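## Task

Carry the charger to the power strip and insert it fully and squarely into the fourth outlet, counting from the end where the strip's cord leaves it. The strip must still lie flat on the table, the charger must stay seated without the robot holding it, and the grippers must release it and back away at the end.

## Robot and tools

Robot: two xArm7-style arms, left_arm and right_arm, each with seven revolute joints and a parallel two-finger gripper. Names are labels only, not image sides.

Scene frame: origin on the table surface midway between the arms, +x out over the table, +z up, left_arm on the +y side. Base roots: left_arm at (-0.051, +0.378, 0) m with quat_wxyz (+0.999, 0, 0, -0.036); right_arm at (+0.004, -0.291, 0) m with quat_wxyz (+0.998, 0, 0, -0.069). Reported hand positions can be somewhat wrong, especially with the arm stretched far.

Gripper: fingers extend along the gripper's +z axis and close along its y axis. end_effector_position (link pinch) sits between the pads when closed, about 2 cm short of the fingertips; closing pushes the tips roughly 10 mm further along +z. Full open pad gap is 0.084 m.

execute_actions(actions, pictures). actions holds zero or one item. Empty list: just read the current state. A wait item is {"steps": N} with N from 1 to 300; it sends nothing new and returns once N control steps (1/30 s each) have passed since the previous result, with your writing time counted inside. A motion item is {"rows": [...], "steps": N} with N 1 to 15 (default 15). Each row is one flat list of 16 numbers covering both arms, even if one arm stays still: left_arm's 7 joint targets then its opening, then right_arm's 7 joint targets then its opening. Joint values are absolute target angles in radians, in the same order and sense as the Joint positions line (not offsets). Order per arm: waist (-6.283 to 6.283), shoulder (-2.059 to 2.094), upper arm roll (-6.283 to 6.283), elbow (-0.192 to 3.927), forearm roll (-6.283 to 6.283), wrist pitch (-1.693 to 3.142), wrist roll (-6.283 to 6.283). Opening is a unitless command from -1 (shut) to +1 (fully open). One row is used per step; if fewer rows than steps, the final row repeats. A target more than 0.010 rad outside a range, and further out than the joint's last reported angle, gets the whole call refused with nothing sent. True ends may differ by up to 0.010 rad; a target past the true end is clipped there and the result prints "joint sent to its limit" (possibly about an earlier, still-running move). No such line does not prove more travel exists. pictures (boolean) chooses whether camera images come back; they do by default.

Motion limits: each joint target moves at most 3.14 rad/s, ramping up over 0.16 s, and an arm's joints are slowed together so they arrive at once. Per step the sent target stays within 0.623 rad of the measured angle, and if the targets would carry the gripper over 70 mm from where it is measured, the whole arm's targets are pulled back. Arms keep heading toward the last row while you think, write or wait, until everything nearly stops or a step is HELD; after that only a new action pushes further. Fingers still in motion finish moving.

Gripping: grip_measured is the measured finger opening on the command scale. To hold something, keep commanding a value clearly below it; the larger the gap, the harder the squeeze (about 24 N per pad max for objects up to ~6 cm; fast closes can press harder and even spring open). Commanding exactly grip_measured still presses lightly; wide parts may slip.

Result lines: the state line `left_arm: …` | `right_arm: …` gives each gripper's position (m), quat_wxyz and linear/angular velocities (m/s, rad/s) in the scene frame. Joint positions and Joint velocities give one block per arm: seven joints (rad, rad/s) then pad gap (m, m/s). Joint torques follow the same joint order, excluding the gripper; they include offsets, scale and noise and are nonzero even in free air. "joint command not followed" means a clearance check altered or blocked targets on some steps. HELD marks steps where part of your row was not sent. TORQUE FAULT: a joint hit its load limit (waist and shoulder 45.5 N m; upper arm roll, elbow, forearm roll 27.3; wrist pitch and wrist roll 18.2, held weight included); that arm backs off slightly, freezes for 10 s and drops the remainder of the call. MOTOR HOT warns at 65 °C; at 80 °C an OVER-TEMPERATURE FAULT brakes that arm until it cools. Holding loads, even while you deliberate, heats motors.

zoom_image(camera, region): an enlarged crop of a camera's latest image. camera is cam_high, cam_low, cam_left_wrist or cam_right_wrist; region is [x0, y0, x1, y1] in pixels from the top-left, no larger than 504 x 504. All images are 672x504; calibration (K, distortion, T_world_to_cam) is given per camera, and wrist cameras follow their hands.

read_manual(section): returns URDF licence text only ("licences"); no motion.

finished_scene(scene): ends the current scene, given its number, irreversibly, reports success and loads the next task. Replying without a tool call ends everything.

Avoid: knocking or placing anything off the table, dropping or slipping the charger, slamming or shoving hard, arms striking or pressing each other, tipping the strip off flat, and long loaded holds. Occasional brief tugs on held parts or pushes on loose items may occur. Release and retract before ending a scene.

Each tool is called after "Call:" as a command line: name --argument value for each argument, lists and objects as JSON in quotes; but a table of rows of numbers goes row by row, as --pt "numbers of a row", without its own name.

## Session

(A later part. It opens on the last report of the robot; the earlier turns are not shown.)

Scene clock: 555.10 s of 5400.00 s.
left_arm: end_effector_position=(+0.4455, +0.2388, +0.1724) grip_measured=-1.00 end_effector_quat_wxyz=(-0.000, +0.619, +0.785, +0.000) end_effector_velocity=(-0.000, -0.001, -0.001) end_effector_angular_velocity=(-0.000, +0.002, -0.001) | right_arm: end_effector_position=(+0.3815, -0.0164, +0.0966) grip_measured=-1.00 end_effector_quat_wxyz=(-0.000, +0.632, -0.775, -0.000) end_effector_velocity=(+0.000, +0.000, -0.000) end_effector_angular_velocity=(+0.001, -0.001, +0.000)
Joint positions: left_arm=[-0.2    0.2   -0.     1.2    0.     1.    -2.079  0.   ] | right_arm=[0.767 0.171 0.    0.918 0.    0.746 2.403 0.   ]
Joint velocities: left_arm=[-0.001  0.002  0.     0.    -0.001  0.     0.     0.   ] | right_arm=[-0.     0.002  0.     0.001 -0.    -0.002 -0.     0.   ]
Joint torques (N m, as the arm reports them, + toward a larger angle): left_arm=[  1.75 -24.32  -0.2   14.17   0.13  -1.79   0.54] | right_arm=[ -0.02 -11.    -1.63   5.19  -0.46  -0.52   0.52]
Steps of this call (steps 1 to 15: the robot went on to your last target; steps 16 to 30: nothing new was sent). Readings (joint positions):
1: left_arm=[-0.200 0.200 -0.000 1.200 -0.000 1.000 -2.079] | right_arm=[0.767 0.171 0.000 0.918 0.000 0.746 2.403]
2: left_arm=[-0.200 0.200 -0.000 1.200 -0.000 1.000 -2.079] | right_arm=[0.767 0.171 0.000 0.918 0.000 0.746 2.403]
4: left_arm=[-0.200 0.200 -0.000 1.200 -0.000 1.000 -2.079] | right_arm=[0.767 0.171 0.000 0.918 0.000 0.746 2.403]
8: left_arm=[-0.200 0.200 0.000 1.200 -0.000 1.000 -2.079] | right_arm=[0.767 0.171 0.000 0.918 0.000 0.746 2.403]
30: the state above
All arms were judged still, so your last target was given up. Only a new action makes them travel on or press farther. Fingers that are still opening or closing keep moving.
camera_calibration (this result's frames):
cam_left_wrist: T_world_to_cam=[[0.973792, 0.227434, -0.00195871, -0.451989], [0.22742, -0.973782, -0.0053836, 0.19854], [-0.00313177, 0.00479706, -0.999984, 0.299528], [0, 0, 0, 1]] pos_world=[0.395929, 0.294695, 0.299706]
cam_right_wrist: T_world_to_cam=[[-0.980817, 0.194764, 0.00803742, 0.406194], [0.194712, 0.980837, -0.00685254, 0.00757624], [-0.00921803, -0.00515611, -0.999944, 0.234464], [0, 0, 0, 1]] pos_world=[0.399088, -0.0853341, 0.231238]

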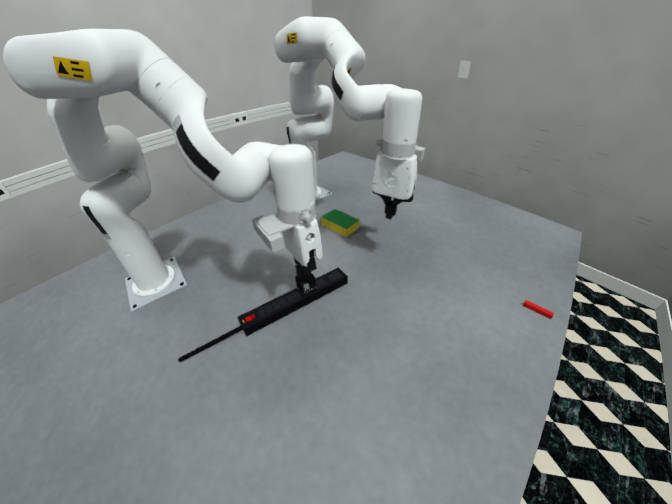

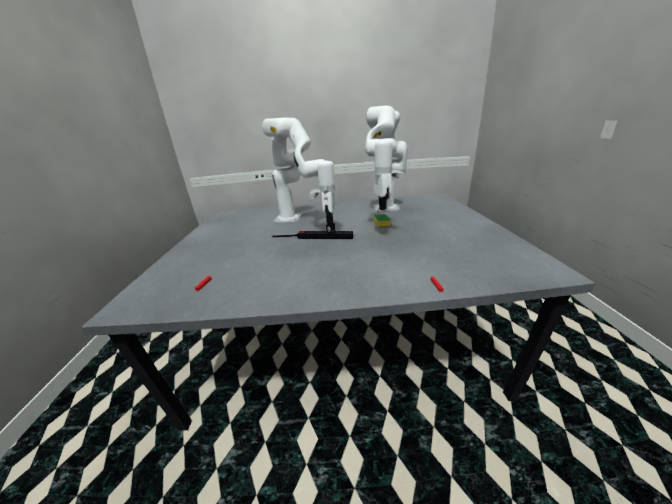

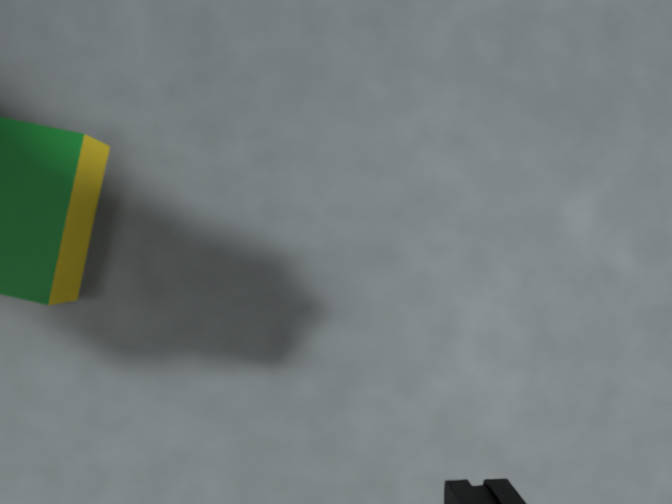

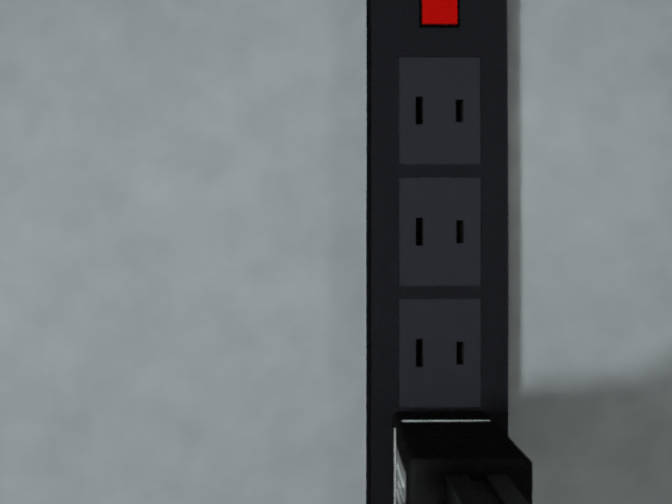

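Lateral force reversed and the geometry matches the seated reference. Retreat.

Call:
execute_actions --actions '[{"rows":[[-0.2,0.2,0,1.2,0,1.0,-2.079,-1,0.7668,0.1705,0,0.9184,0,0.7479,2.4034,-1],[-0.2,0.2,0,1.2,0,1.0,-2.079,-1,0.767,0.1697,0,0.9193,0,0.7496,2.4036,-1],[-0.2,0.2,0,1.2,0,1.0,-2.079,-1,0.767,0.168,0,0.92,0,0.752,2.4036,-1],[-0.2,0.2,0,1.2,0,1.0,-2.079,-1,0.767,0.164,0,0.922,0,0.758,2.4036,-1],[-0.2,0.2,0,1.2,0,1.0,-2.079,-1,0.767,0.155,0,0.926,0,0.771,2.4036,-1],[-0.2,0.2,0,1.2,0,1.0,-2.079,-1,0.76,0.14,0,0.93,0,0.79,2.4036,-1],[-0.2,0.2,0,1.2,0,1.0,-2.079,-1,0.74,0.115,0,0.935,0,0.82,2.4036,-1],[-0.2,0.2,0,1.2,0,1.0,-2.079,-1,0.71,0.085,0,0.935,0,0.85,2.4036,-1],[-0.2,0.2,0,1.2,0,1.0,-2.079,-1,0.67,0.05,0,0.935,0,0.885,2.4036,-1],[-0.2,0.2,0,1.2,0,1.0,-2.079,-1,0.62,0.01,0,0.93,0,0.92,2.4036,-1],[-0.2,0.2,0,1.2,0,1.0,-2.079,-1,0.57,-0.03,0,0.925,0,0.955,2.4036,-1],[-0.2,0.2,0,1.2,0,1.0,-2.079,-1,0.53,-0.06,0,0.92,0,0.98,2.4036,-1],[-0.2,0.2,0,1.2,0,1.0,-2.079,-1,0.5,-0.08,0,0.92,0,1.0,2.4036,-1]],"steps":15}]' --pictures false

Call:
execute_actions --actions '[{"steps":30}]'

Call:
zoom_image --camera "cam_low" --region '[295, 210, 360, 245]'

Call:
zoom_image --camera "cam_high" --region '[235, 250, 355, 340]'

Scene clock: 572.67 s of 5400.00 s.
left_arm: end_effector_position=(+0.4455, +0.2388, +0.1724) grip_measured=-1.00 end_effector_quat_wxyz=(-0.000, +0.619, +0.785, +0.000) end_effector_velocity=(+0.000, -0.000, +0.001) end_effector_angular_velocity=(-0.000, -0.002, -0.001) | right_arm: end_effector_position=(+0.4026, -0.0810, +0.1542) grip_measured=-1.00 end_effector_quat_wxyz=(-0.003, -0.574, +0.819, +0.000) end_effector_velocity=(+0.077, -0.335, +0.208) end_effector_angular_velocity=(+0.002, +0.001, -0.738)
Joint positions: left_arm=[-0.2    0.2    0.     1.2   -0.     1.    -2.079  0.   ] | right_arm=[ 0.626  0.025 -0.003  0.924 -0.     0.904  2.404  0.   ]
Joint velocities: left_arm=[-0.001 -0.001 -0.    -0.     0.    -0.     0.     0.   ] | right_arm=[-0.728 -0.588 -0.009 -0.043  0.001  0.545  0.     0.   ]
Joint torques (N m, as the arm reports them, + toward a larger angle): left_arm=[  1.64 -24.16  -0.14  14.16   0.19  -1.71   0.5 ] | right_arm=[  2.92 -20.12   0.13  13.9    0.09  -1.51   0.4 ]
Steps of this call (steps 1 to 90: nothing new was sent; then 14.07 s passed at rest; steps 91 to 105: all 15 steps of this action). Readings (joint positions):
91: left_arm=[-0.200 0.200 0.000 1.200 0.000 1.000 -2.079] | right_arm=[0.767 0.171 0.000 0.918 0.000 0.746 2.403]
92: left_arm=[-0.200 0.200 0.000 1.200 -0.000 1.000 -2.079] | right_arm=[0.767 0.171 -0.000 0.918 0.000 0.747 2.403]
94: left_arm=[-0.200 0.200 -0.000 1.200 -0.000 1.000 -2.079] | right_arm=[0.767 0.171 -0.000 0.918 0.000 0.748 2.403]
98: left_arm=[-0.200 0.200 -0.000 1.200 -0.000 1.000 -2.079] | right_arm=[0.762 0.159 0.000 0.917 -0.000 0.776 2.404]
105: the state above

Scene clock: 573.67 s of 5400.00 s.
left_arm: end_effector_position=(+0.4455, +0.2388, +0.1724) grip_measured=-1.00 end_effector_quat_wxyz=(-0.000, +0.619, +0.785, +0.000) end_effector_velocity=(-0.000, -0.000, +0.000) end_effector_angular_velocity=(-0.001, +0.000, +0.000) | right_arm: end_effector_position=(+0.4105, -0.1372, +0.1919) grip_measured=-1.00 end_effector_quat_wxyz=(-0.000, -0.523, +0.853, +0.000) end_effector_velocity=(-0.000, +0.000, -0.000) end_effector_angular_velocity=(+0.001, +0.000, +0.000)
Joint positions: left_arm=[-0.2    0.2    0.     1.2   -0.     1.    -2.079  0.   ] | right_arm=[ 0.5   -0.08   0.     0.92   0.     1.     2.404  0.   ]
Joint velocities: left_arm=[ 0.    -0.    -0.001  0.    -0.001  0.    -0.     0.   ] | right_arm=[-0.001  0.     0.001  0.     0.001  0.    -0.     0.   ]
Joint torques (N m, as the arm reports them, + toward a larger angle): left_arm=[  1.8  -24.3   -0.13  14.26   0.17  -1.82   0.57] | right_arm=[  1.26 -17.67  -0.64  14.6   -0.26  -1.84   0.46]
Steps of this call (steps 1 to 30: the robot went on to your last target). Readings (joint positions):
1: left_arm=[-0.200 0.200 0.000 1.200 0.000 1.000 -2.079] | right_arm=[0.601 0.006 -0.003 0.923 -0.000 0.922 2.404]
2: left_arm=[-0.200 0.200 -0.000 1.200 0.000 1.000 -2.079] | right_arm=[0.577 -0.014 -0.002 0.922 -0.000 0.941 2.404]
4: left_arm=[-0.200 0.200 -0.000 1.200 0.000 1.000 -2.079] | right_arm=[0.538 -0.048 -0.004 0.922 -0.000 0.970 2.404]
8: left_arm=[-0.200 0.200 -0.000 1.200 0.000 1.000 -2.079] | right_arm=[0.509 -0.072 -0.001 0.920 -0.000 0.992 2.404]
30: the state above
All arms were judged still, so your last target was given up. Only a new action makes them travel on or press farther. Fingers that are still opening or closing keep moving.
camera_calibration (this result's frames):
cam_left_wrist: T_world_to_cam=[[0.973792, 0.227434, -0.00195859, -0.451989], [0.227421, -0.973782, -0.00538344, 0.19854], [-0.00313162, 0.00479692, -0.999984, 0.299528], [0, 0, 0, 1]] pos_world=[0.395929, 0.294695, 0.299706]
cam_right_wrist: T_world_to_cam=[[-0.89463, 0.44673, 0.00838011, 0.456434], [0.446679, 0.894665, -0.00729985, 0.00586381], [-0.0107585, -0.00278744, -0.999938, 0.330323], [0, 0, 0, 1]] pos_world=[0.409274, -0.208228, 0.32652]

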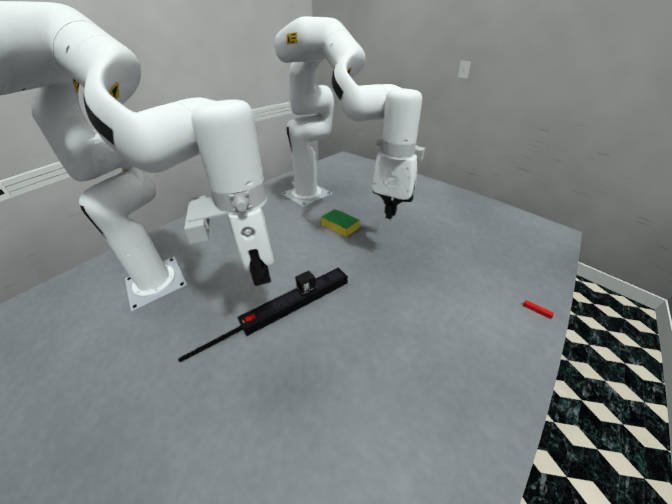

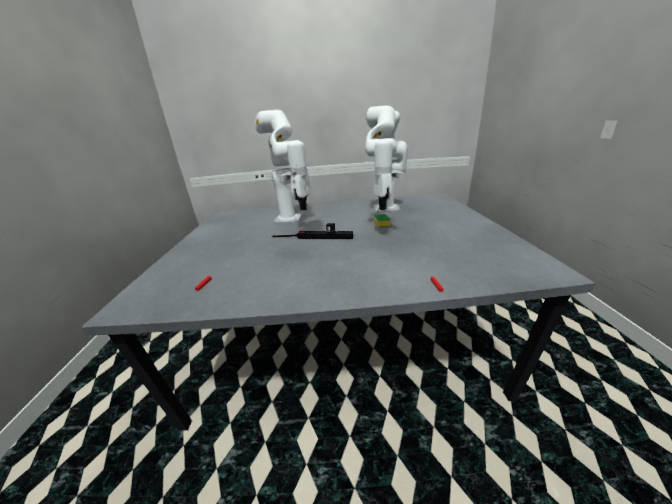

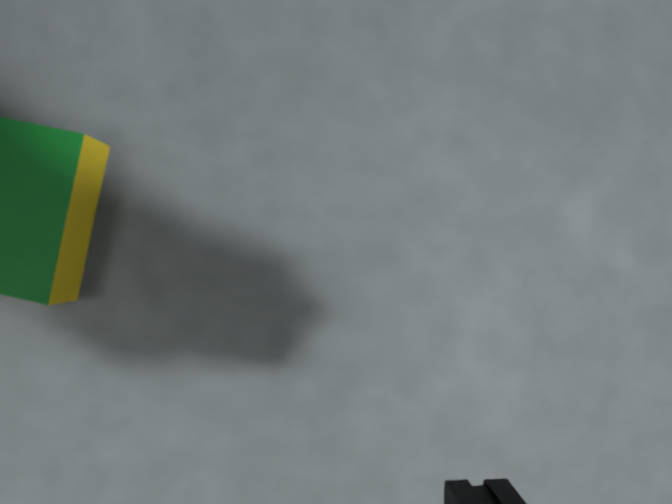

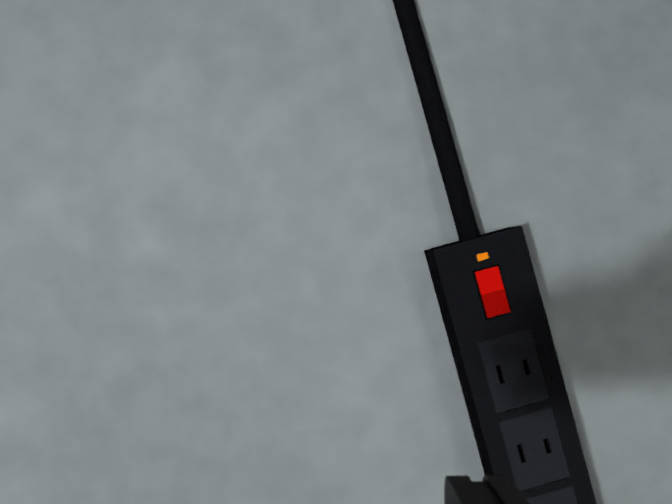

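Region (295, 210, 360, 245) of cam_low's 672x504 image, scaled by 7.754, with more detail than that image has; it fills the top 271 rows of this view, and the rest is white.

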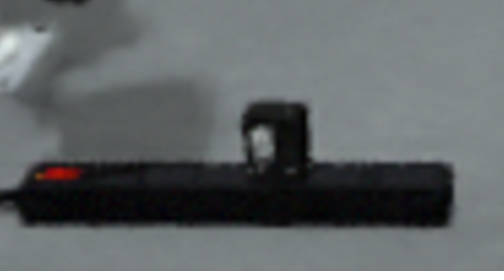

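Region (235, 250, 355, 340) of cam_high's 672x504 image, scaled by 4.200, with more detail than that image has; it fills the top 378 rows of this view, and the rest is white.

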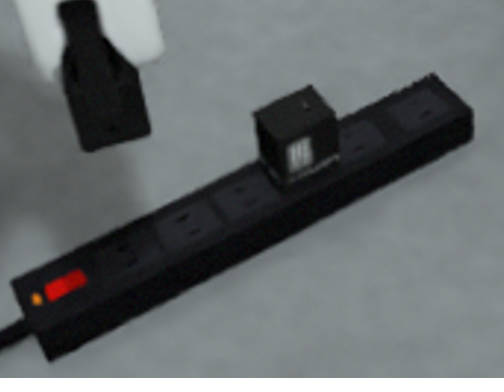

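Call:
finished_scene --scene 2

The scene is finished: the task was done.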